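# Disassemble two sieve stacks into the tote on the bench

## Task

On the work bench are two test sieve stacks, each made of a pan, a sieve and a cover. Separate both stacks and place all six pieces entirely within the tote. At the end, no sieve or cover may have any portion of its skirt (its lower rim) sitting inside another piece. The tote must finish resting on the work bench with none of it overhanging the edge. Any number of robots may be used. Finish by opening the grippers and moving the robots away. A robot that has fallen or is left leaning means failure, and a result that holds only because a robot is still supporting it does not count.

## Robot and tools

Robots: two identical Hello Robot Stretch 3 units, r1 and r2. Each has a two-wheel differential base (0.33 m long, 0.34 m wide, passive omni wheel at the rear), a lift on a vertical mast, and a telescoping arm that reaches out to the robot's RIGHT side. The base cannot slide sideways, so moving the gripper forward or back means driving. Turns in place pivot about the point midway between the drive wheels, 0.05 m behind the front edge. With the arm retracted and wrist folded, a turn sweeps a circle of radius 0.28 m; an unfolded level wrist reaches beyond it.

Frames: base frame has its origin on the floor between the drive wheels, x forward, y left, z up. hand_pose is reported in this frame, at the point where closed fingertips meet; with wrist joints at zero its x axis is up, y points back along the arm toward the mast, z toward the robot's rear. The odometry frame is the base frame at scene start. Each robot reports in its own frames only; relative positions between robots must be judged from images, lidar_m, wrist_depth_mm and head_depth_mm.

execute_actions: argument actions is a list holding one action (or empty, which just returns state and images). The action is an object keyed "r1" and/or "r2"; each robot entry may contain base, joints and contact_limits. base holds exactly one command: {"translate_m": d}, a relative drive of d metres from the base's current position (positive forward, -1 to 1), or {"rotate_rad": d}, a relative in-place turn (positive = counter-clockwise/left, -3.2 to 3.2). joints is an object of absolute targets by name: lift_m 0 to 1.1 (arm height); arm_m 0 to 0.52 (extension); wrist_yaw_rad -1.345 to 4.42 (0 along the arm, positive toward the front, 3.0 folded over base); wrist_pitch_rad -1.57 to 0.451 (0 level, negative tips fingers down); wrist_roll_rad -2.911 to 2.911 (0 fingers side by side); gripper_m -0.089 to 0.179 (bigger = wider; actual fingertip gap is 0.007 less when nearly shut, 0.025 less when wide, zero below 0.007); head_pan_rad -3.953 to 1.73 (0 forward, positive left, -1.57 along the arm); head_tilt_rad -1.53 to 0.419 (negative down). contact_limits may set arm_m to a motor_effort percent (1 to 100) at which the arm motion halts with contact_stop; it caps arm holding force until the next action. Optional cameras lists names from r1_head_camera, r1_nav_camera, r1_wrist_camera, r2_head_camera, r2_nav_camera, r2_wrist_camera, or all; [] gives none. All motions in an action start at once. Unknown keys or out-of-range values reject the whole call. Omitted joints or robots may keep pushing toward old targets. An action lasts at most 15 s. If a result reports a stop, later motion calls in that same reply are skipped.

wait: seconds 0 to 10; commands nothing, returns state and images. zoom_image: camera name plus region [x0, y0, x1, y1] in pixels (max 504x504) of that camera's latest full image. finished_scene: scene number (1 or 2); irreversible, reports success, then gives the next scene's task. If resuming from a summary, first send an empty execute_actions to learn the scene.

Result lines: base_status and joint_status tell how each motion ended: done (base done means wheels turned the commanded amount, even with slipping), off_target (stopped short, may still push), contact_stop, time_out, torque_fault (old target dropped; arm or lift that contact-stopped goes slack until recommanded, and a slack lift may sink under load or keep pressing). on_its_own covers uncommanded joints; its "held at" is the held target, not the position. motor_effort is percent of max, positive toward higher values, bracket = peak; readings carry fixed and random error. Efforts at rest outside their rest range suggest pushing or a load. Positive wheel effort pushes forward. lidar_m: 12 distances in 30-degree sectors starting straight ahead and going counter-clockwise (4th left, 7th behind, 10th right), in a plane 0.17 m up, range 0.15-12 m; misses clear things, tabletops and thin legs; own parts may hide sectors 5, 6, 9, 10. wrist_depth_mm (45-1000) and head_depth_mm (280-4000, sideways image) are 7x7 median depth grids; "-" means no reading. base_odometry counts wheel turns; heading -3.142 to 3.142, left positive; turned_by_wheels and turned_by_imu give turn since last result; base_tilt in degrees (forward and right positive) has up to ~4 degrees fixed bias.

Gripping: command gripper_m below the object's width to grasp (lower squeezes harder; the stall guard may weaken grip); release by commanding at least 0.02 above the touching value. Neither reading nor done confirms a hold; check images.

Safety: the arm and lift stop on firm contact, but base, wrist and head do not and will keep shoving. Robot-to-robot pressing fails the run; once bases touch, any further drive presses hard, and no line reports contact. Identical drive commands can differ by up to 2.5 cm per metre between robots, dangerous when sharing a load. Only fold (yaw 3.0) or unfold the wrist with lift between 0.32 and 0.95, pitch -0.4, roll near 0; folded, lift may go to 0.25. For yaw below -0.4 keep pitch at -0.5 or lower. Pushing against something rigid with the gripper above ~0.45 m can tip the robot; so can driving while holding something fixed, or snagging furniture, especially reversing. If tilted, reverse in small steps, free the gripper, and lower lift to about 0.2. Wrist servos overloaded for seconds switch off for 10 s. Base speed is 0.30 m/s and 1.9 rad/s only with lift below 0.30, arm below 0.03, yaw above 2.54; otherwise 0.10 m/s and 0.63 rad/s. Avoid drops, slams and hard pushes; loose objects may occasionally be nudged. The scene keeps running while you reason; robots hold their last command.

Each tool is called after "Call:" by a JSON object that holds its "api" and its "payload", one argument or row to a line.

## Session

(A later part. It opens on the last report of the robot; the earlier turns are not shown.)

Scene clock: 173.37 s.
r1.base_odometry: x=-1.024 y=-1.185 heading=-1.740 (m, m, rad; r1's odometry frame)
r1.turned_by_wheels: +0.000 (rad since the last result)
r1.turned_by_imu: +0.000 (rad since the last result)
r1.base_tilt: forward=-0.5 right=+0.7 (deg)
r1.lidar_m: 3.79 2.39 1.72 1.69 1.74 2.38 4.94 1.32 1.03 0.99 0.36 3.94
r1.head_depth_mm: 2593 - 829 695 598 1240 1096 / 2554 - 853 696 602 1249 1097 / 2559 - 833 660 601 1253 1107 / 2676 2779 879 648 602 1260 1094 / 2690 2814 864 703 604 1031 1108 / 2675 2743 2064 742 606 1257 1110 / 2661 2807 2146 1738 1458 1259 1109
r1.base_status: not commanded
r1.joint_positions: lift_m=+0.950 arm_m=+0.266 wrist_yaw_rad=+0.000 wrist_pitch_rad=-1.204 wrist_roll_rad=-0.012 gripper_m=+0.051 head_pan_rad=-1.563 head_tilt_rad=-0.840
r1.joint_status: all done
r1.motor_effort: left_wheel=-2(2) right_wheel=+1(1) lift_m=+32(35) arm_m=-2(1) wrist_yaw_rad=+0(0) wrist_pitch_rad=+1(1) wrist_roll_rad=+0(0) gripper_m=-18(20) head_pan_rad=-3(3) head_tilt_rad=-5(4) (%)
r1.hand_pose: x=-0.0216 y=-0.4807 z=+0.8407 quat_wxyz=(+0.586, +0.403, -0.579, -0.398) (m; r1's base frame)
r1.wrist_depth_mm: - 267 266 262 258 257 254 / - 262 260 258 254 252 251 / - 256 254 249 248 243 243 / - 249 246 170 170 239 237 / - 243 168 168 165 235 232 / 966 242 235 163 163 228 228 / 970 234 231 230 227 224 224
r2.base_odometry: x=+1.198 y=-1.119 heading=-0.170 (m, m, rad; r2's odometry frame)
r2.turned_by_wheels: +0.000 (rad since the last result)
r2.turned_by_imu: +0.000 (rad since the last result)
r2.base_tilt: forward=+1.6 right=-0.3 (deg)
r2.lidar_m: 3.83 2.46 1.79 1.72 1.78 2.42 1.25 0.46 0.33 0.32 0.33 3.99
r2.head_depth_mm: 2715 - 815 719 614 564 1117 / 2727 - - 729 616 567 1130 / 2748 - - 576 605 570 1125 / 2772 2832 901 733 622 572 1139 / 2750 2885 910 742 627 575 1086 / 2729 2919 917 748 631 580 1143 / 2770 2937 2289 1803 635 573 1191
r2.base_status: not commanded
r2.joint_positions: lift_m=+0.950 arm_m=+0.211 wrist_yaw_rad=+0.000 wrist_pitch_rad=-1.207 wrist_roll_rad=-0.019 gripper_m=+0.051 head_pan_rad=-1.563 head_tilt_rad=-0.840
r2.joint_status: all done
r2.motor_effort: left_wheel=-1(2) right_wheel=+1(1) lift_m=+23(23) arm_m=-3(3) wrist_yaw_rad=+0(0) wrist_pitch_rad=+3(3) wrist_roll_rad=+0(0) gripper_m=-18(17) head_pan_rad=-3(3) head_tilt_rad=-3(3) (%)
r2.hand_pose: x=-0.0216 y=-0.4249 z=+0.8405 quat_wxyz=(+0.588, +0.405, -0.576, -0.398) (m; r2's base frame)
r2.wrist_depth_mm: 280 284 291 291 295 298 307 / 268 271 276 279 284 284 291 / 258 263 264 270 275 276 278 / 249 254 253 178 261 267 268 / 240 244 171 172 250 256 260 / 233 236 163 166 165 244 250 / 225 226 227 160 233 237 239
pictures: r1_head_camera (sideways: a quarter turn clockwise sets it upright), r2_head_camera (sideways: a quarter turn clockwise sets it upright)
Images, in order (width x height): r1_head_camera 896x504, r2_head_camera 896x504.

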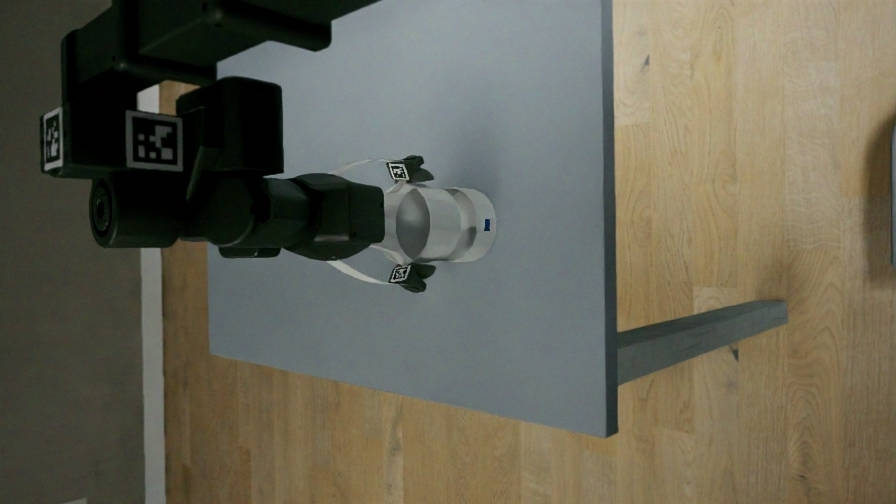

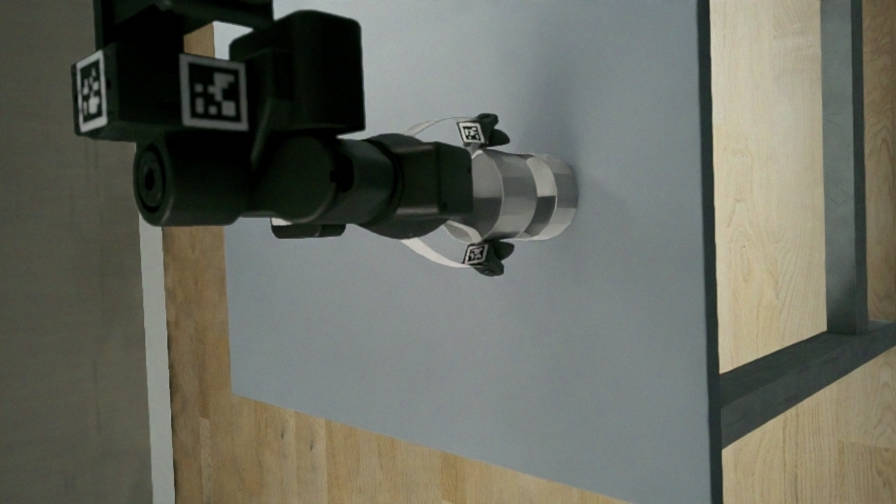

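Call:
{"api": "execute_actions", "payload": {
  "actions": [
    {"r1":{"base":{"translate_m":-0.42},"joints":{"lift_m":1.0,"arm_m":0.35}},"r2":{"base":{"translate_m":-0.463},"joints":{"lift_m":1.0,"arm_m":0.407}}}
  ],
  "cameras": ["r1_wrist_camera","r2_wrist_camera"]
}}

Scene clock: 186.67 s.
r1.base_odometry: x=-0.953 y=-0.771 heading=-1.740 (m, m, rad; r1's odometry frame)
r1.turned_by_wheels: +0.000 (rad since the last result)
r1.turned_by_imu: +0.002 (rad since the last result)
r1.base_tilt: forward=-0.5 right=+0.7 (deg)
r1.lidar_m: 4.19 2.36 1.74 1.68 1.75 2.38 4.52 0.92 1.03 1.00 1.03 0.63
r1.head_depth_mm: - 1020 799 658 613 1239 1102 / 2527 2749 826 660 600 1245 1102 / - 1375 801 664 602 1254 1100 / 2672 2745 782 701 602 1254 1110 / 2683 2751 863 699 603 1255 1106 / 2654 2762 862 702 605 1258 1109 / 2680 2774 870 701 607 1258 1104
r1.base_status: done
r1.joint_positions: lift_m=+1.000 arm_m=+0.350 wrist_yaw_rad=+0.000 wrist_pitch_rad=-1.204 wrist_roll_rad=-0.012 gripper_m=+0.051 head_pan_rad=-1.563 head_tilt_rad=-0.840
r1.joint_status: all done
r1.motor_effort: left_wheel=-1(7) right_wheel=+1(4) lift_m=+31(32) arm_m=+3(5) wrist_yaw_rad=+1(0) wrist_pitch_rad=+1(1) wrist_roll_rad=+0(0) gripper_m=-19(19) head_pan_rad=-3(4) head_tilt_rad=-4(5) (%)
r1.hand_pose: x=-0.0216 y=-0.5640 z=+0.8906 quat_wxyz=(+0.586, +0.403, -0.579, -0.398) (m; r1's base frame)
r1.wrist_depth_mm: 325 322 318 317 308 305 300 / 316 317 311 307 301 297 296 / 309 307 305 299 293 293 289 / 305 304 300 170 170 282 284 / 295 291 168 167 166 260 275 / 290 289 283 163 162 273 273 / 282 280 278 271 191 189 188
r2.base_odometry: x=+0.742 y=-1.040 heading=-0.170 (m, m, rad; r2's odometry frame)
r2.turned_by_wheels: +0.000 (rad since the last result)
r2.turned_by_imu: +0.004 (rad since the last result)
r2.base_tilt: forward=+1.6 right=-0.2 (deg)
r2.lidar_m: 4.28 2.45 1.78 1.71 1.77 2.42 4.40 0.46 0.33 0.32 0.33 0.45
r2.head_depth_mm: 741 1009 849 659 612 564 1121 / - 897 841 673 614 565 1124 / - 897 809 673 621 570 1132 / 2765 2838 827 671 623 572 1137 / 2778 2902 882 704 628 575 1149 / 2805 2875 913 749 631 580 1144 / 2756 2978 921 751 634 583 1152
r2.base_status: done
r2.joint_positions: lift_m=+1.000 arm_m=+0.407 wrist_yaw_rad=+0.000 wrist_pitch_rad=-1.208 wrist_roll_rad=-0.019 gripper_m=+0.051 head_pan_rad=-1.563 head_tilt_rad=-0.840
r2.joint_status: all done
r2.motor_effort: left_wheel=-1(5) right_wheel=+2(3) lift_m=+24(24) arm_m=+3(3) wrist_yaw_rad=+0(0) wrist_pitch_rad=+3(3) wrist_roll_rad=+0(0) gripper_m=-17(17) head_pan_rad=-3(3) head_tilt_rad=-3(3) (%)
r2.hand_pose: x=-0.0216 y=-0.6201 z=+0.8904 quat_wxyz=(+0.588, +0.405, -0.576, -0.398) (m; r2's base frame)
r2.wrist_depth_mm: 333 337 327 334 334 266 213 / 322 319 326 324 315 266 343 / 310 311 315 320 321 266 334 / 302 226 300 177 308 266 321 / 288 224 171 173 299 267 307 / 282 201 163 165 164 257 213 / 270 224 270 159 279 247 210
pictures: r1_wrist_camera, r2_wrist_camera
Images, in order (width x height): r1_wrist_camera 644x364, r2_wrist_camera 644x364.

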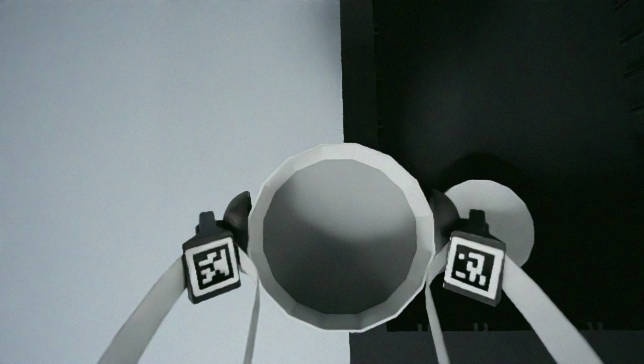

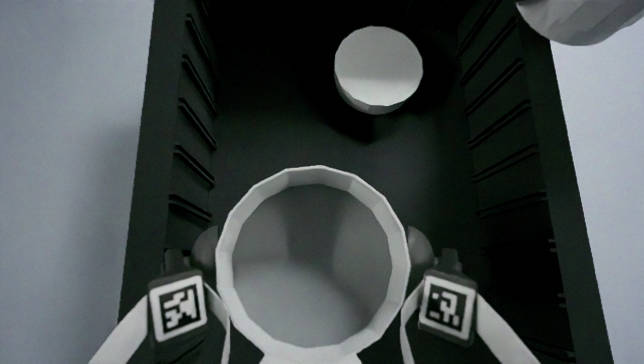

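Call:
{"api": "execute_actions", "payload": {
  "actions": [
    {"r1":{"base":{"translate_m":-0.112}},"r2":{"joints":{"lift_m":0.894}}}
  ],
  "cameras": ["r2_wrist_camera"]
}}

Call:
{"api": "execute_actions", "payload": {
  "actions": [
    {"r2":{"joints":{"gripper_m":0.1}}}
  ],
  "cameras": []
}}

Call:
{"api": "execute_actions", "payload": {
  "actions": [
    {"r2":{"joints":{"lift_m":0.99}}}
  ],
  "cameras": ["r1_wrist_camera","r2_wrist_camera"]
}}

Scene clock: 194.90 s.
r1.base_odometry: x=-0.934 y=-0.660 heading=-1.740 (m, m, rad; r1's odometry frame)
r1.turned_by_wheels: +0.000 (rad since the last result)
r1.turned_by_imu: +0.001 (rad since the last result)
r1.base_tilt: forward=-0.6 right=+0.7 (deg)
r1.lidar_m: 4.31 2.37 1.75 1.68 1.74 2.39 4.41 0.82 1.04 1.00 1.03 0.73
r1.head_depth_mm: - 1066 854 695 614 1253 1095 / 2646 2726 798 661 601 1252 1100 / - 883 801 663 601 1256 1100 / 2667 2741 780 664 602 1249 1105 / 2688 2766 833 684 603 1260 1106 / 2685 2730 864 702 605 1262 1110 / 2652 2813 869 701 606 1257 1111
r1.base_status: done
r1.joint_positions: lift_m=+1.000 arm_m=+0.350 wrist_yaw_rad=+0.000 wrist_pitch_rad=-1.204 wrist_roll_rad=-0.012 gripper_m=+0.051 head_pan_rad=-1.563 head_tilt_rad=-0.840
r1.joint_status: not commanded
r1.motor_effort: left_wheel=-1(6) right_wheel=+1(6) lift_m=+31(31) arm_m=+2(3) wrist_yaw_rad=+0(0) wrist_pitch_rad=+1(1) wrist_roll_rad=+0(0) gripper_m=-19(19) head_pan_rad=-3(3) head_tilt_rad=-5(4) (%)
r1.hand_pose: x=-0.0216 y=-0.5640 z=+0.8906 quat_wxyz=(+0.586, +0.403, -0.579, -0.398) (m; r1's base frame)
r1.wrist_depth_mm: 325 322 275 314 290 266 223 / 320 317 263 307 298 290 219 / 309 309 268 299 295 290 212 / 303 297 232 171 169 286 201 / 297 293 167 166 166 270 202 / 291 289 230 162 163 240 194 / 282 279 195 192 191 190 188
r2.base_odometry: x=+0.742 y=-1.040 heading=-0.170 (m, m, rad; r2's odometry frame)
r2.turned_by_wheels: +0.000 (rad since the last result)
r2.turned_by_imu: +0.001 (rad since the last result)
r2.base_tilt: forward=+1.5 right=-0.1 (deg)
r2.lidar_m: 4.29 2.45 1.79 1.72 1.77 2.43 4.39 0.46 0.33 0.32 0.33 0.45
r2.head_depth_mm: 2793 - - 664 614 562 1121 / 2674 - 848 676 617 566 1128 / 744 - 835 672 619 570 1128 / 2725 2827 865 669 623 574 1133 / 2764 2856 877 704 628 576 1138 / 2761 2920 914 747 630 580 1148 / 2790 2881 922 751 632 583 1148
r2.base_status: not commanded
r2.joint_positions: lift_m=+0.894 arm_m=+0.407 wrist_yaw_rad=+0.000 wrist_pitch_rad=-1.208 wrist_roll_rad=-0.019 gripper_m=+0.051 head_pan_rad=-1.563 head_tilt_rad=-0.840
r2.joint_status: all done
r2.motor_effort: left_wheel=-1(1) right_wheel=+2(2) lift_m=+18(21) arm_m=+3(3) wrist_yaw_rad=-1(0) wrist_pitch_rad=+3(3) wrist_roll_rad=+0(0) gripper_m=-17(17) head_pan_rad=-3(4) head_tilt_rad=-3(3) (%)
r2.hand_pose: x=-0.0216 y=-0.6201 z=+0.7847 quat_wxyz=(+0.588, +0.405, -0.576, -0.398) (m; r2's base frame)
r2.wrist_depth_mm: 124 173 218 221 208 226 183 / 124 172 210 213 217 219 184 / 121 173 202 203 206 209 184 / 124 172 193 176 198 202 183 / 123 172 170 172 190 195 182 / 123 159 164 166 164 187 183 / 123 172 172 160 177 181 180
pictures: r2_wrist_camera
Images, in order (width x height): r2_wrist_camera 644x364.

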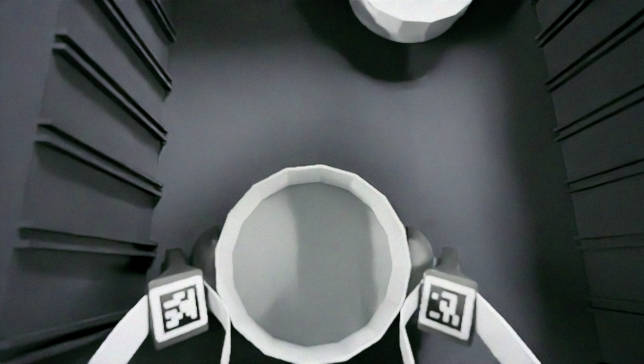

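Scene clock: 195.90 s.
r1.base_odometry: x=-0.934 y=-0.660 heading=-1.740 (m, m, rad; r1's odometry frame)
r1.turned_by_wheels: +0.000 (rad since the last result)
r1.turned_by_imu: +0.000 (rad since the last result)
r1.base_tilt: forward=-0.4 right=+0.5 (deg)
r1.lidar_m: 4.32 2.36 1.75 1.68 1.75 2.39 4.43 0.82 1.04 1.00 1.04 0.73
r1.head_depth_mm: - 1059 854 696 614 1244 1103 / 2637 2701 801 659 601 1247 1101 / - 885 800 663 603 1255 1104 / 2684 2774 777 665 604 1262 1104 / 2663 2770 833 683 604 1260 1105 / 2680 2773 867 702 605 1263 1106 / 2687 2818 870 703 606 1260 1103
r1.base_status: not commanded
r1.joint_positions: lift_m=+1.000 arm_m=+0.350 wrist_yaw_rad=+0.000 wrist_pitch_rad=-1.204 wrist_roll_rad=-0.012 gripper_m=+0.051 head_pan_rad=-1.563 head_tilt_rad=-0.840
r1.joint_status: not commanded
r1.motor_effort: left_wheel=-1(1) right_wheel=+0(1) lift_m=+31(32) arm_m=+2(2) wrist_yaw_rad=+0(0) wrist_pitch_rad=+1(1) wrist_roll_rad=+0(0) gripper_m=-18(18) head_pan_rad=-4(3) head_tilt_rad=-5(6) (%)
r1.hand_pose: x=-0.0216 y=-0.5640 z=+0.8906 quat_wxyz=(+0.586, +0.403, -0.579, -0.398) (m; r1's base frame)
r1.wrist_depth_mm: 325 324 279 312 287 269 222 / 319 315 263 306 300 289 222 / 310 307 268 297 293 290 210 / 302 298 231 170 170 285 201 / 298 295 167 167 165 269 202 / 291 289 230 164 162 242 195 / 282 276 195 191 192 189 188
r2.base_odometry: x=+0.742 y=-1.040 heading=-0.170 (m, m, rad; r2's odometry frame)
r2.turned_by_wheels: +0.000 (rad since the last result)
r2.turned_by_imu: +0.000 (rad since the last result)
r2.base_tilt: forward=+1.5 right=-0.2 (deg)
r2.lidar_m: 4.28 2.45 1.78 1.72 1.78 2.42 4.40 0.46 0.33 0.32 0.33 0.45
r2.head_depth_mm: 2736 - - 664 613 563 1128 / 2631 - 845 673 615 567 1124 / 744 - 845 673 619 569 1131 / 2731 2881 864 672 624 574 1135 / 2743 2857 880 707 626 577 1144 / 2761 2922 912 745 633 580 1141 / 2759 2933 918 755 633 582 1149
r2.base_status: not commanded
r2.joint_positions: lift_m=+0.894 arm_m=+0.407 wrist_yaw_rad=+0.000 wrist_pitch_rad=-1.207 wrist_roll_rad=-0.019 gripper_m=+0.100 head_pan_rad=-1.563 head_tilt_rad=-0.840
r2.joint_status: all done
r2.motor_effort: left_wheel=-2(1) right_wheel=+2(2) lift_m=+18(19) arm_m=+4(3) wrist_yaw_rad=+0(0) wrist_pitch_rad=+2(3) wrist_roll_rad=+0(0) gripper_m=+0(88) head_pan_rad=-3(3) head_tilt_rad=-3(3) (%)
r2.hand_pose: x=-0.0216 y=-0.6203 z=+0.7848 quat_wxyz=(+0.588, +0.405, -0.576, -0.398) (m; r2's base frame)
r2.wrist_depth_mm: 124 174 218 221 206 225 183 / 124 173 209 212 216 218 183 / 124 171 203 204 207 210 182 / 124 172 194 176 199 201 182 / 123 166 171 172 190 194 182 / 123 148 164 167 165 190 184 / 117 171 173 160 178 181 180
pictures: none
No camera images: the call's "cameras" was empty. Leave "cameras" out to get every camera's image.

Scene clock: 197.60 s.
r1.base_odometry: x=-0.934 y=-0.660 heading=-1.740 (m, m, rad; r1's odometry frame)
r1.turned_by_wheels: +0.000 (rad since the last result)
r1.turned_by_imu: +0.000 (rad since the last result)
r1.base_tilt: forward=-0.4 right=+0.5 (deg)
r1.lidar_m: 4.31 2.36 1.75 1.68 1.74 2.38 4.42 0.82 1.04 1.00 1.04 0.73
r1.head_depth_mm: - 1061 854 694 614 1248 1098 / 2648 2717 800 661 602 1250 1095 / - 929 803 663 602 1245 1106 / 2685 2757 780 662 602 1249 1098 / 2678 2782 838 680 603 1253 1104 / 2669 2754 867 700 606 1259 1108 / 2683 2756 865 705 606 1253 1104
r1.base_status: not commanded
r1.joint_positions: lift_m=+1.000 arm_m=+0.350 wrist_yaw_rad=+0.000 wrist_pitch_rad=-1.204 wrist_roll_rad=-0.012 gripper_m=+0.051 head_pan_rad=-1.563 head_tilt_rad=-0.840
r1.joint_status: not commanded
r1.motor_effort: left_wheel=-1(1) right_wheel=+1(1) lift_m=+31(32) arm_m=+2(3) wrist_yaw_rad=+0(0) wrist_pitch_rad=+1(1) wrist_roll_rad=+0(1) gripper_m=-19(18) head_pan_rad=-3(3) head_tilt_rad=-4(5) (%)
r1.hand_pose: x=-0.0216 y=-0.5640 z=+0.8906 quat_wxyz=(+0.586, +0.403, -0.579, -0.398) (m; r1's base frame)
r1.wrist_depth_mm: 329 325 276 313 289 286 220 / 321 314 262 304 299 290 221 / 312 306 269 298 295 290 212 / 304 300 231 170 170 285 202 / 298 291 167 166 164 270 200 / 290 291 231 162 162 241 194 / 281 279 195 193 191 189 188
r2.base_odometry: x=+0.742 y=-1.040 heading=-0.170 (m, m, rad; r2's odometry frame)
r2.turned_by_wheels: +0.000 (rad since the last result)
r2.turned_by_imu: +0.000 (rad since the last result)
r2.base_tilt: forward=+1.6 right=-0.1 (deg)
r2.lidar_m: 4.28 2.44 1.78 1.71 1.77 2.41 4.40 0.46 0.33 0.32 0.33 0.45
r2.head_depth_mm: 2918 2756 847 660 613 564 1115 / - 2742 845 675 616 566 1130 / - 833 871 673 619 571 1129 / 2745 2839 864 669 624 573 1133 / 2767 2809 875 708 625 577 1147 / 2783 2911 916 744 631 578 1147 / 2781 2940 925 751 633 582 1150
r2.base_status: not commanded
r2.joint_positions: lift_m=+0.990 arm_m=+0.407 wrist_yaw_rad=+0.000 wrist_pitch_rad=-1.207 wrist_roll_rad=-0.019 gripper_m=+0.100 head_pan_rad=-1.563 head_tilt_rad=-0.840
r2.joint_status: all done
r2.motor_effort: left_wheel=-1(1) right_wheel=+2(2) lift_m=+23(25) arm_m=+3(3) wrist_yaw_rad=+0(0) wrist_pitch_rad=+2(3) wrist_roll_rad=+0(0) gripper_m=-1(0) head_pan_rad=-3(3) head_tilt_rad=-2(4) (%)
r2.hand_pose: x=-0.0216 y=-0.6204 z=+0.8806 quat_wxyz=(+0.588, +0.405, -0.576, -0.398) (m; r2's base frame)
r2.wrist_depth_mm: 324 324 323 331 214 267 351 / 312 227 313 313 306 265 335 / 301 227 302 309 312 268 322 / 289 215 293 297 301 267 308 / 282 203 282 266 288 266 214 / 271 230 269 256 280 252 202 / 262 204 264 248 269 260 201
pictures: r1_wrist_camera, r2_wrist_camera
Images, in order (width x height): r1_wrist_camera 644x364, r2_wrist_camera 644x364.

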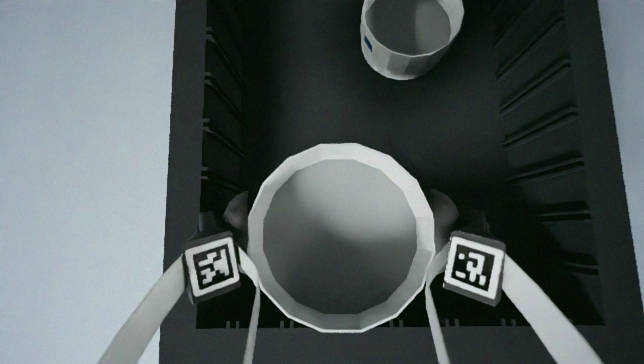

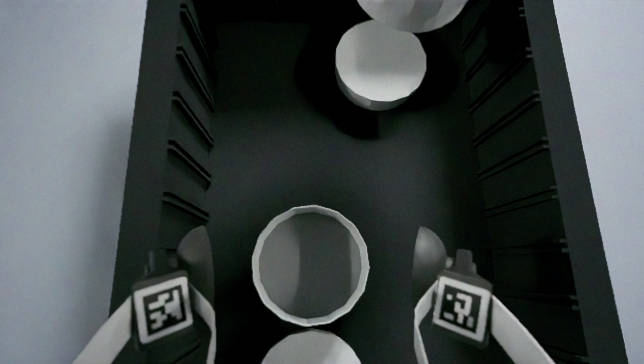

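Call:
{"api": "execute_actions", "payload": {
  "actions": [
    {"r1":{"joints":{"arm_m":0.435,"lift_m":0.95}},"r2":{"base":{"translate_m":0.15},"joints":{"arm_m":0.211,"gripper_m":0.112}}}
  ],
  "cameras": ["r1_wrist_camera"]
}}

Call:
{"api": "execute_actions", "payload": {
  "actions": [
    {"r1":{"joints":{"lift_m":0.897}},"r2":{"base":{"translate_m":0.11}}}
  ],
  "cameras": ["r1_wrist_camera"]
}}

Call:
{"api": "execute_actions", "payload": {
  "actions": [
    {"r1":{"joints":{"gripper_m":0.1}},"r2":{"base":{"translate_m":0.203},"joints":{"lift_m":0.93}}}
  ],
  "cameras": ["r1_wrist_camera","r2_wrist_camera"]
}}

Scene clock: 208.50 s.
r1.base_odometry: x=-0.934 y=-0.660 heading=-1.740 (m, m, rad; r1's odometry frame)
r1.turned_by_wheels: +0.000 (rad since the last result)
r1.turned_by_imu: +0.001 (rad since the last result)
r1.base_tilt: forward=-0.4 right=+0.6 (deg)
r1.lidar_m: 4.31 2.36 1.75 1.68 1.74 2.38 4.42 0.82 1.04 1.00 1.03 0.73
r1.head_depth_mm: 2547 - 827 688 615 1241 1102 / - 1065 799 661 601 1247 1104 / - 930 822 662 600 1254 1101 / 2682 2773 801 665 603 1254 1099 / 2690 2766 832 682 605 1250 1106 / 2688 2719 864 703 604 1254 1104 / 2663 2775 866 704 608 1250 1103
r1.base_status: not commanded
r1.joint_positions: lift_m=+0.950 arm_m=+0.435 wrist_yaw_rad=+0.000 wrist_pitch_rad=-1.205 wrist_roll_rad=-0.012 gripper_m=+0.051 head_pan_rad=-1.563 head_tilt_rad=-0.840
r1.joint_status: all done
r1.motor_effort: left_wheel=-1(1) right_wheel=+1(1) lift_m=+23(25) arm_m=+3(1) wrist_yaw_rad=+0(0) wrist_pitch_rad=+1(1) wrist_roll_rad=+0(0) gripper_m=-18(18) head_pan_rad=-3(3) head_tilt_rad=-4(6) (%)
r1.hand_pose: x=-0.0216 y=-0.6490 z=+0.8410 quat_wxyz=(+0.586, +0.403, -0.579, -0.399) (m; r1's base frame)
r1.wrist_depth_mm: 270 172 259 260 233 251 186 / 263 169 252 251 231 234 187 / 258 168 247 250 227 241 188 / 252 160 243 171 170 236 189 / 248 157 166 167 165 233 190 / 240 154 227 163 162 225 191 / 236 161 227 205 222 221 182
r2.base_odometry: x=+0.890 y=-1.066 heading=-0.170 (m, m, rad; r2's odometry frame)
r2.turned_by_wheels: +0.000 (rad since the last result)
r2.turned_by_imu: +0.001 (rad since the last result)
r2.base_tilt: forward=+1.6 right=-0.2 (deg)
r2.lidar_m: 4.16 2.45 1.78 1.72 1.78 2.42 4.56 0.46 0.33 0.32 0.33 0.45
r2.head_depth_mm: - - 775 670 612 564 1120 / - - 849 671 614 567 1130 / 2642 - - 713 620 570 1132 / 2734 2863 896 736 621 572 1139 / 2746 2872 903 741 626 576 1145 / 2759 2899 915 746 632 579 1143 / 2741 2958 919 752 631 584 1141
r2.base_status: done
r2.joint_positions: lift_m=+0.990 arm_m=+0.211 wrist_yaw_rad=+0.000 wrist_pitch_rad=-1.206 wrist_roll_rad=-0.019 gripper_m=+0.112 head_pan_rad=-1.563 head_tilt_rad=-0.840
r2.joint_status: all done
r2.motor_effort: left_wheel=-1(2) right_wheel=+1(7) lift_m=+23(23) arm_m=-3(4) wrist_yaw_rad=+0(0) wrist_pitch_rad=+2(3) wrist_roll_rad=+0(0) gripper_m=+0(61) head_pan_rad=-3(3) head_tilt_rad=-3(3) (%)
r2.hand_pose: x=-0.0216 y=-0.4251 z=+0.8806 quat_wxyz=(+0.588, +0.405, -0.576, -0.397) (m; r2's base frame)
r2.wrist_depth_mm: 325 332 334 339 318 320 345 / 315 319 319 325 321 315 334 / 304 305 307 312 290 293 320 / 287 292 299 299 299 282 313 / 282 286 288 288 290 294 299 / 270 276 275 279 282 289 291 / 262 261 267 271 273 272 281
pictures: r1_wrist_camera
Images, in order (width x height): r1_wrist_camera 644x364.

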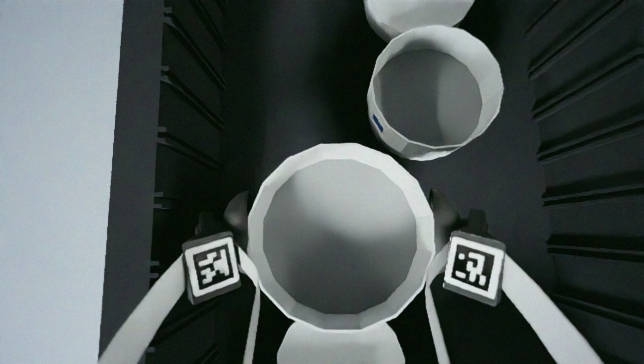

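Scene clock: 210.57 s.
r1.base_odometry: x=-0.934 y=-0.660 heading=-1.740 (m, m, rad; r1's odometry frame)
r1.turned_by_wheels: +0.000 (rad since the last result)
r1.turned_by_imu: +0.001 (rad since the last result)
r1.base_tilt: forward=-0.4 right=+0.4 (deg)
r1.lidar_m: 4.32 2.37 1.75 1.68 1.74 2.38 4.42 0.82 1.04 1.00 1.03 0.73
r1.head_depth_mm: 2640 2796 - 678 614 1248 1098 / 2617 - 775 660 601 1250 1100 / 2595 917 827 662 603 1249 1104 / 2644 2866 800 665 603 1257 1100 / 2674 2740 834 681 604 1266 1105 / 2680 2763 861 703 606 1258 1106 / 2650 2745 865 703 606 1261 1109
r1.base_status: not commanded
r1.joint_positions: lift_m=+0.897 arm_m=+0.435 wrist_yaw_rad=+0.000 wrist_pitch_rad=-1.205 wrist_roll_rad=-0.012 gripper_m=+0.051 head_pan_rad=-1.563 head_tilt_rad=-0.840
r1.joint_status: all done
r1.motor_effort: left_wheel=-1(1) right_wheel=+1(1) lift_m=+22(17) arm_m=+2(3) wrist_yaw_rad=-1(0) wrist_pitch_rad=+1(1) wrist_roll_rad=+0(0) gripper_m=-20(18) head_pan_rad=-4(4) head_tilt_rad=-5(5) (%)
r1.hand_pose: x=-0.0216 y=-0.6490 z=+0.7880 quat_wxyz=(+0.586, +0.403, -0.579, -0.399) (m; r1's base frame)
r1.wrist_depth_mm: 114 148 205 202 181 178 178 / 111 148 201 200 176 175 186 / 110 145 195 193 189 187 186 / 109 146 191 170 170 185 181 / 108 145 167 167 166 182 179 / 108 135 181 163 162 177 176 / 108 150 178 155 176 174 171
r2.base_odometry: x=+0.998 y=-1.084 heading=-0.170 (m, m, rad; r2's odometry frame)
r2.turned_by_wheels: +0.000 (rad since the last result)
r2.turned_by_imu: +0.000 (rad since the last result)
r2.base_tilt: forward=+1.7 right=-0.2 (deg)
r2.lidar_m: 4.04 2.46 1.78 1.72 1.78 2.43 4.66 0.46 0.33 0.32 0.33 0.45
r2.head_depth_mm: - - 808 685 612 564 1128 / - - 854 716 615 567 1131 / 2647 - - 712 619 570 1133 / 2762 2856 902 733 624 573 1136 / 2762 2897 904 743 625 578 1147 / 2796 2917 918 750 619 580 1140 / 2725 2923 923 752 632 582 1034
r2.base_status: done
r2.joint_positions: lift_m=+0.990 arm_m=+0.211 wrist_yaw_rad=+0.000 wrist_pitch_rad=-1.206 wrist_roll_rad=-0.019 gripper_m=+0.112 head_pan_rad=-1.563 head_tilt_rad=-0.840
r2.joint_status: not commanded
r2.motor_effort: left_wheel=-2(3) right_wheel=+1(6) lift_m=+22(23) arm_m=-3(4) wrist_yaw_rad=-1(0) wrist_pitch_rad=+2(3) wrist_roll_rad=+0(0) gripper_m=+0(0) head_pan_rad=-3(3) head_tilt_rad=-4(3) (%)
r2.hand_pose: x=-0.0216 y=-0.4251 z=+0.8806 quat_wxyz=(+0.588, +0.405, -0.576, -0.397) (m; r2's base frame)
r2.wrist_depth_mm: 324 331 334 339 344 319 325 / 315 314 322 323 329 314 299 / 301 306 307 311 316 314 292 / 291 294 295 300 305 305 216 / 274 283 286 289 293 297 297 / 268 272 279 278 284 289 288 / 264 263 267 271 273 273 278
pictures: r1_wrist_camera
Images, in order (width x height): r1_wrist_camera 644x364.

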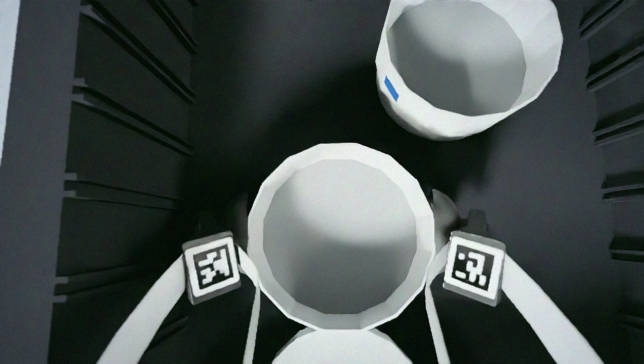

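Scene clock: 213.77 s.
r1.base_odometry: x=-0.934 y=-0.660 heading=-1.740 (m, m, rad; r1's odometry frame)
r1.turned_by_wheels: +0.000 (rad since the last result)
r1.turned_by_imu: +0.001 (rad since the last result)
r1.base_tilt: forward=-0.6 right=+0.6 (deg)
r1.lidar_m: 4.31 2.36 1.75 1.68 1.74 2.38 4.41 0.82 1.04 1.00 1.04 0.73
r1.head_depth_mm: 2647 2101 - 680 613 1248 1097 / 2605 - 775 662 602 1252 1095 / 2565 917 813 662 602 1252 1095 / 2707 2863 786 663 602 1258 1100 / 2682 2753 836 681 603 1256 1106 / 2679 2756 864 703 605 1258 1107 / 2639 2780 868 702 606 1256 1105
r1.base_status: not commanded
r1.joint_positions: lift_m=+0.897 arm_m=+0.435 wrist_yaw_rad=+0.000 wrist_pitch_rad=-1.205 wrist_roll_rad=-0.012 gripper_m=+0.100 head_pan_rad=-1.563 head_tilt_rad=-0.840
r1.joint_status: all done
r1.motor_effort: left_wheel=-1(1) right_wheel=+1(1) lift_m=+23(23) arm_m=+2(3) wrist_yaw_rad=-1(1) wrist_pitch_rad=+2(1) wrist_roll_rad=+0(0) gripper_m=+1(87) head_pan_rad=-3(3) head_tilt_rad=-5(4) (%)
r1.hand_pose: x=-0.0216 y=-0.6490 z=+0.7880 quat_wxyz=(+0.586, +0.403, -0.579, -0.399) (m; r1's base frame)
r1.wrist_depth_mm: 114 148 203 203 181 178 178 / 111 146 201 198 176 176 186 / 109 145 194 194 189 187 185 / 109 146 192 170 171 186 181 / 108 144 168 168 166 181 179 / 108 128 181 164 164 - 175 / 108 158 179 156 176 174 172
r2.base_odometry: x=+1.198 y=-1.119 heading=-0.170 (m, m, rad; r2's odometry frame)
r2.turned_by_wheels: +0.000 (rad since the last result)
r2.turned_by_imu: +0.000 (rad since the last result)
r2.base_tilt: forward=+1.7 right=-0.3 (deg)
r2.lidar_m: 3.84 2.46 1.79 1.72 1.78 2.41 1.24 0.45 0.33 0.32 0.33 4.00
r2.head_depth_mm: 2748 - - 723 612 566 1121 / 2790 - - 725 617 568 1132 / 2765 3017 - - 609 568 1132 / 2752 2826 902 739 622 573 1139 / 2766 2843 908 742 627 577 1081 / 2794 2898 916 744 629 579 1147 / 2733 2941 2289 1804 637 570 1197
r2.base_status: done
r2.joint_positions: lift_m=+0.930 arm_m=+0.211 wrist_yaw_rad=+0.000 wrist_pitch_rad=-1.206 wrist_roll_rad=-0.019 gripper_m=+0.112 head_pan_rad=-1.563 head_tilt_rad=-0.840
r2.joint_status: all done
r2.motor_effort: left_wheel=-2(2) right_wheel=+1(7) lift_m=+18(18) arm_m=-4(4) wrist_yaw_rad=+0(0) wrist_pitch_rad=+3(2) wrist_roll_rad=+0(0) gripper_m=+0(0) head_pan_rad=-3(3) head_tilt_rad=-3(4) (%)
r2.hand_pose: x=-0.0216 y=-0.4252 z=+0.8209 quat_wxyz=(+0.588, +0.405, -0.576, -0.397) (m; r2's base frame)
r2.wrist_depth_mm: 257 260 266 268 272 277 278 / 248 251 251 258 258 266 266 / 239 242 245 247 250 253 257 / 232 231 235 238 241 243 249 / 221 224 226 225 233 235 239 / 213 218 219 220 222 228 230 / 207 206 212 214 216 218 221
pictures: r1_wrist_camera, r2_wrist_camera
Images, in order (width x height): r1_wrist_camera 644x364, r2_wrist_camera 644x364.

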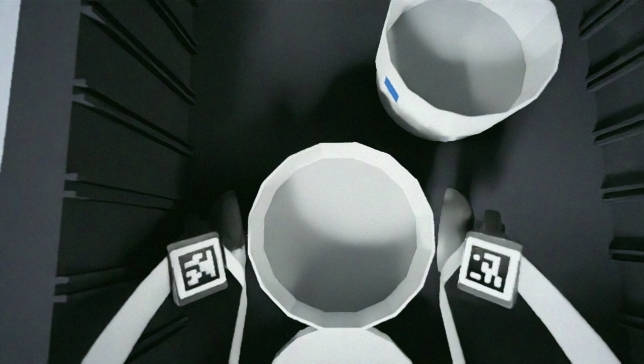

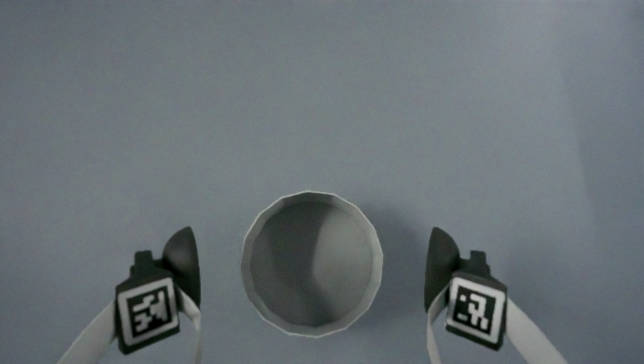

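Call:
{"api": "execute_actions", "payload": {
  "actions": [
    {"r1":{"joints":{"lift_m":0.988}},"r2":{"joints":{"lift_m":0.887}}}
  ],
  "cameras": []
}}

Call:
{"api": "execute_actions", "payload": {
  "actions": [
    {"r1":{"base":{"translate_m":0.25},"joints":{"arm_m":0.266,"gripper_m":0.112}},"r2":{"joints":{"gripper_m":0.045}}}
  ],
  "cameras": ["r2_wrist_camera"]
}}

Call:
{"api": "execute_actions", "payload": {
  "actions": [
    {"r1":{"base":{"translate_m":0.282},"joints":{"lift_m":0.93}},"r2":{"joints":{"lift_m":1.0,"arm_m":0.25}}}
  ],
  "cameras": ["r1_wrist_camera","r2_wrist_camera"]
}}

Scene clock: 223.30 s.
r1.base_odometry: x=-0.934 y=-0.660 heading=-1.740 (m, m, rad; r1's odometry frame)
r1.turned_by_wheels: +0.000 (rad since the last result)
r1.turned_by_imu: +0.001 (rad since the last result)
r1.base_tilt: forward=-0.5 right=+0.5 (deg)
r1.lidar_m: 4.31 2.37 1.75 1.68 1.74 2.38 4.42 0.82 1.04 1.00 1.04 0.73
r1.head_depth_mm: - 1059 855 695 613 1248 1097 / 2756 2732 801 663 600 1251 1100 / - 928 815 664 602 1250 1099 / 2682 926 828 662 602 1255 1108 / 2661 2746 834 683 603 1261 1103 / 2685 2786 863 701 607 1258 1105 / 2691 2743 868 704 605 1262 1113
r1.base_status: not commanded
r1.joint_positions: lift_m=+0.988 arm_m=+0.435 wrist_yaw_rad=+0.000 wrist_pitch_rad=-1.205 wrist_roll_rad=-0.012 gripper_m=+0.100 head_pan_rad=-1.563 head_tilt_rad=-0.840
r1.joint_status: all done
r1.motor_effort: left_wheel=-1(1) right_wheel=+1(1) lift_m=+31(32) arm_m=+2(3) wrist_yaw_rad=+0(0) wrist_pitch_rad=+1(1) wrist_roll_rad=+0(0) gripper_m=-1(1) head_pan_rad=-3(3) head_tilt_rad=-5(4) (%)
r1.hand_pose: x=-0.0216 y=-0.6490 z=+0.8786 quat_wxyz=(+0.586, +0.403, -0.579, -0.399) (m; r1's base frame)
r1.wrist_depth_mm: 315 309 279 299 272 281 207 / 304 301 270 292 268 280 203 / 299 294 273 285 263 268 199 / 294 288 276 281 276 271 190 / 285 279 276 255 270 253 191 / 279 276 267 252 264 - 188 / 272 185 259 241 258 255 177
r2.base_odometry: x=+1.198 y=-1.119 heading=-0.170 (m, m, rad; r2's odometry frame)
r2.turned_by_wheels: +0.000 (rad since the last result)
r2.turned_by_imu: +0.001 (rad since the last result)
r2.base_tilt: forward=+1.6 right=-0.3 (deg)
r2.lidar_m: 3.84 2.46 1.79 1.72 1.78 2.42 1.24 0.45 0.33 0.32 0.33 4.00
r2.head_depth_mm: 2768 2880 - 701 613 564 1118 / 2725 2894 - 691 609 567 1126 / 2814 2781 - - 606 570 1130 / 2812 2833 906 740 612 572 1137 / 2761 2846 907 740 628 574 1087 / 2768 2907 919 747 631 579 1146 / 2766 2906 2261 1812 636 572 1190
r2.base_status: not commanded
r2.joint_positions: lift_m=+0.887 arm_m=+0.211 wrist_yaw_rad=+0.000 wrist_pitch_rad=-1.206 wrist_roll_rad=-0.019 gripper_m=+0.112 head_pan_rad=-1.563 head_tilt_rad=-0.840
r2.joint_status: all done
r2.motor_effort: left_wheel=-1(1) right_wheel=+1(1) lift_m=+16(16) arm_m=-3(3) wrist_yaw_rad=+0(0) wrist_pitch_rad=+2(2) wrist_roll_rad=+0(0) gripper_m=+0(0) head_pan_rad=-3(3) head_tilt_rad=-3(4) (%)
r2.hand_pose: x=-0.0216 y=-0.4253 z=+0.7780 quat_wxyz=(+0.588, +0.405, -0.576, -0.397) (m; r2's base frame)
r2.wrist_depth_mm: 211 213 215 219 223 223 228 / 201 205 207 209 211 215 216 / 194 196 199 201 204 206 210 / 187 189 191 189 195 198 199 / 181 184 182 185 187 191 193 / 175 176 176 179 179 186 185 / 169 168 171 172 175 176 181
pictures: none
No camera images: the call's "cameras" was empty. Leave "cameras" out to get every camera's image.

Scene clock: 226.73 s.
r1.base_odometry: x=-0.976 y=-0.907 heading=-1.740 (m, m, rad; r1's odometry frame)
r1.turned_by_wheels: +0.000 (rad since the last result)
r1.turned_by_imu: +0.001 (rad since the last result)
r1.base_tilt: forward=-0.4 right=+0.5 (deg)
r1.lidar_m: 4.07 2.39 1.74 1.68 1.74 2.38 4.66 1.05 1.03 1.00 0.56 0.53
r1.head_depth_mm: - 926 804 659 613 1246 1102 / - 912 803 683 600 1251 1100 / - - 831 698 601 1258 1100 / 2661 2793 832 698 601 1257 1102 / 2691 2763 863 703 603 1247 1105 / 2702 2785 868 703 605 1253 1106 / 2668 2779 868 688 608 1265 1112
r1.base_status: done
r1.joint_positions: lift_m=+0.988 arm_m=+0.266 wrist_yaw_rad=+0.000 wrist_pitch_rad=-1.205 wrist_roll_rad=-0.012 gripper_m=+0.112 head_pan_rad=-1.563 head_tilt_rad=-0.840
r1.joint_status: all done
r1.motor_effort: left_wheel=-2(3) right_wheel=+1(4) lift_m=+31(31) arm_m=-2(4) wrist_yaw_rad=+0(0) wrist_pitch_rad=+1(1) wrist_roll_rad=+0(0) gripper_m=+0(60) head_pan_rad=-3(3) head_tilt_rad=-5(5) (%)
r1.hand_pose: x=-0.0216 y=-0.4804 z=+0.8786 quat_wxyz=(+0.586, +0.403, -0.579, -0.399) (m; r1's base frame)
r1.wrist_depth_mm: 312 307 306 305 301 295 204 / 304 302 300 297 293 287 228 / 297 295 292 290 287 281 219 / 290 286 287 282 280 275 204 / 281 283 282 277 274 274 267 / 280 277 272 272 267 263 261 / 272 271 267 265 262 262 257
r2.base_odometry: x=+1.198 y=-1.119 heading=-0.170 (m, m, rad; r2's odometry frame)
r2.turned_by_wheels: +0.000 (rad since the last result)
r2.turned_by_imu: +0.001 (rad since the last result)
r2.base_tilt: forward=+1.6 right=-0.2 (deg)
r2.lidar_m: 3.85 2.46 1.79 1.71 1.78 2.43 1.25 0.45 0.33 0.32 0.33 4.01
r2.head_depth_mm: 2809 2862 - 702 613 564 1119 / 2760 2894 - 690 616 566 1124 / 2774 2806 - - 606 569 1132 / 2780 2862 898 736 611 574 1133 / 2797 2850 903 740 629 577 1086 / 2751 2908 915 747 632 581 1139 / 2752 2918 2295 1821 636 572 1199
r2.base_status: not commanded
r2.joint_positions: lift_m=+0.887 arm_m=+0.211 wrist_yaw_rad=+0.000 wrist_pitch_rad=-1.191 wrist_roll_rad=-0.019 gripper_m=+0.046 head_pan_rad=-1.563 head_tilt_rad=-0.840
r2.joint_status: all done
r2.motor_effort: left_wheel=-2(2) right_wheel=+1(1) lift_m=+15(16) arm_m=-3(3) wrist_yaw_rad=+0(1) wrist_pitch_rad=-3(3) wrist_roll_rad=+0(0) gripper_m=-21(100) head_pan_rad=-3(3) head_tilt_rad=-3(4) (%)
r2.hand_pose: x=-0.0216 y=-0.4288 z=+0.7791 quat_wxyz=(+0.591, +0.401, -0.579, -0.393) (m; r2's base frame)
r2.wrist_depth_mm: 214 216 219 223 225 228 233 / 205 209 211 212 216 219 219 / 197 200 202 204 208 209 211 / 189 191 194 195 199 200 204 / 182 185 186 186 189 192 196 / 175 178 176 178 176 186 188 / 170 172 172 171 175 179 181
pictures: r2_wrist_camera
Images, in order (width x height): r2_wrist_camera 644x364.

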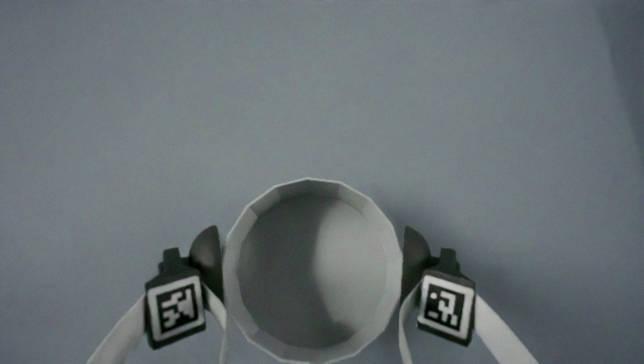

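Scene clock: 230.50 s.
r1.base_odometry: x=-1.024 y=-1.185 heading=-1.740 (m, m, rad; r1's odometry frame)
r1.turned_by_wheels: +0.000 (rad since the last result)
r1.turned_by_imu: +0.001 (rad since the last result)
r1.base_tilt: forward=-0.6 right=+0.6 (deg)
r1.lidar_m: 3.78 2.39 1.72 1.68 1.75 2.39 4.95 1.32 1.04 1.00 0.37 3.93
r1.head_depth_mm: 2659 - - 695 600 1248 1098 / 2630 - 829 698 600 1257 1100 / 2644 - 818 681 602 1247 1096 / 2664 2728 891 682 604 1257 1104 / 2671 2753 863 700 603 1026 1101 / 2664 2788 2071 742 605 1255 1111 / 2659 2789 2142 1722 1460 1252 1111
r1.base_status: done
r1.joint_positions: lift_m=+0.930 arm_m=+0.266 wrist_yaw_rad=+0.000 wrist_pitch_rad=-1.205 wrist_roll_rad=-0.012 gripper_m=+0.112 head_pan_rad=-1.563 head_tilt_rad=-0.840
r1.joint_status: all done
r1.motor_effort: left_wheel=-1(4) right_wheel=+1(4) lift_m=+21(30) arm_m=-1(2) wrist_yaw_rad=+0(1) wrist_pitch_rad=+1(1) wrist_roll_rad=+0(0) gripper_m=+0(0) head_pan_rad=-3(3) head_tilt_rad=-4(5) (%)
r1.hand_pose: x=-0.0216 y=-0.4804 z=+0.8210 quat_wxyz=(+0.586, +0.403, -0.579, -0.399) (m; r1's base frame)
r1.wrist_depth_mm: - 246 242 240 237 236 233 / - 240 240 236 233 230 227 / - 233 233 229 228 225 221 / - 230 229 223 224 220 218 / 228 226 223 220 216 215 213 / 221 222 216 215 213 211 211 / 219 216 214 212 209 207 204
r2.base_odometry: x=+1.198 y=-1.119 heading=-0.170 (m, m, rad; r2's odometry frame)
r2.turned_by_wheels: +0.000 (rad since the last result)
r2.turned_by_imu: +0.001 (rad since the last result)
r2.base_tilt: forward=+1.6 right=-0.1 (deg)
r2.lidar_m: 3.83 2.45 1.79 1.72 1.78 2.43 1.25 0.45 0.33 0.32 0.33 4.01
r2.head_depth_mm: 2825 1031 875 720 613 562 1116 / - - 885 718 614 567 1131 / - - - 608 620 571 1130 / 2774 2898 882 700 622 574 1139 / 2747 2859 907 744 627 577 1079 / 2774 2903 915 743 631 578 1140 / 2780 2949 2282 1806 635 572 1188
r2.base_status: not commanded
r2.joint_positions: lift_m=+1.000 arm_m=+0.250 wrist_yaw_rad=+0.000 wrist_pitch_rad=-1.206 wrist_roll_rad=-0.019 gripper_m=+0.046 head_pan_rad=-1.563 head_tilt_rad=-0.840
r2.joint_status: all done
r2.motor_effort: left_wheel=-1(2) right_wheel=+1(1) lift_m=+23(22) arm_m=+4(3) wrist_yaw_rad=+0(0) wrist_pitch_rad=+3(3) wrist_roll_rad=+0(0) gripper_m=-20(20) head_pan_rad=-3(3) head_tilt_rad=-3(3) (%)
r2.hand_pose: x=-0.0216 y=-0.4635 z=+0.8905 quat_wxyz=(+0.588, +0.405, -0.576, -0.398) (m; r2's base frame)
r2.wrist_depth_mm: 340 340 346 350 358 361 367 / 325 327 333 336 341 347 348 / 311 313 320 324 326 328 335 / 298 302 307 190 311 319 321 / 288 294 185 185 303 307 311 / 280 282 176 177 178 298 299 / 271 273 272 170 280 286 290
pictures: r1_wrist_camera, r2_wrist_camera
Images, in order (width x height): r1_wrist_camera 644x364, r2_wrist_camera 644x364.

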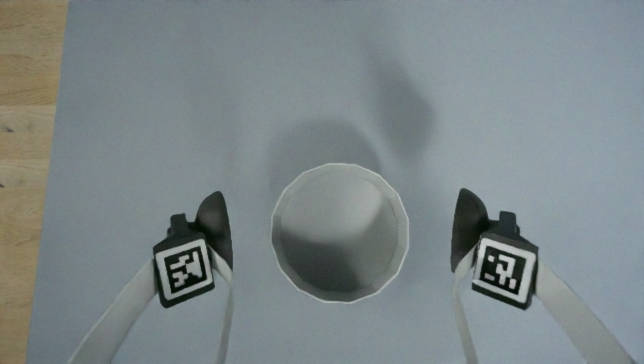

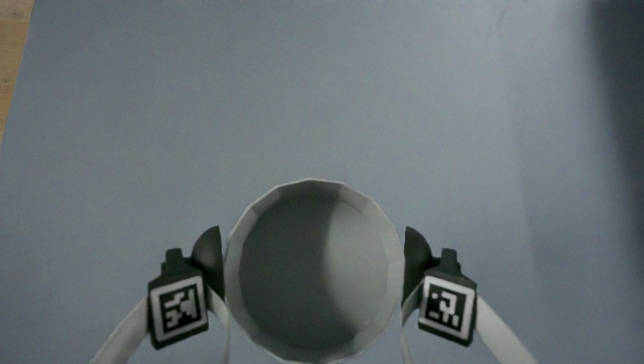

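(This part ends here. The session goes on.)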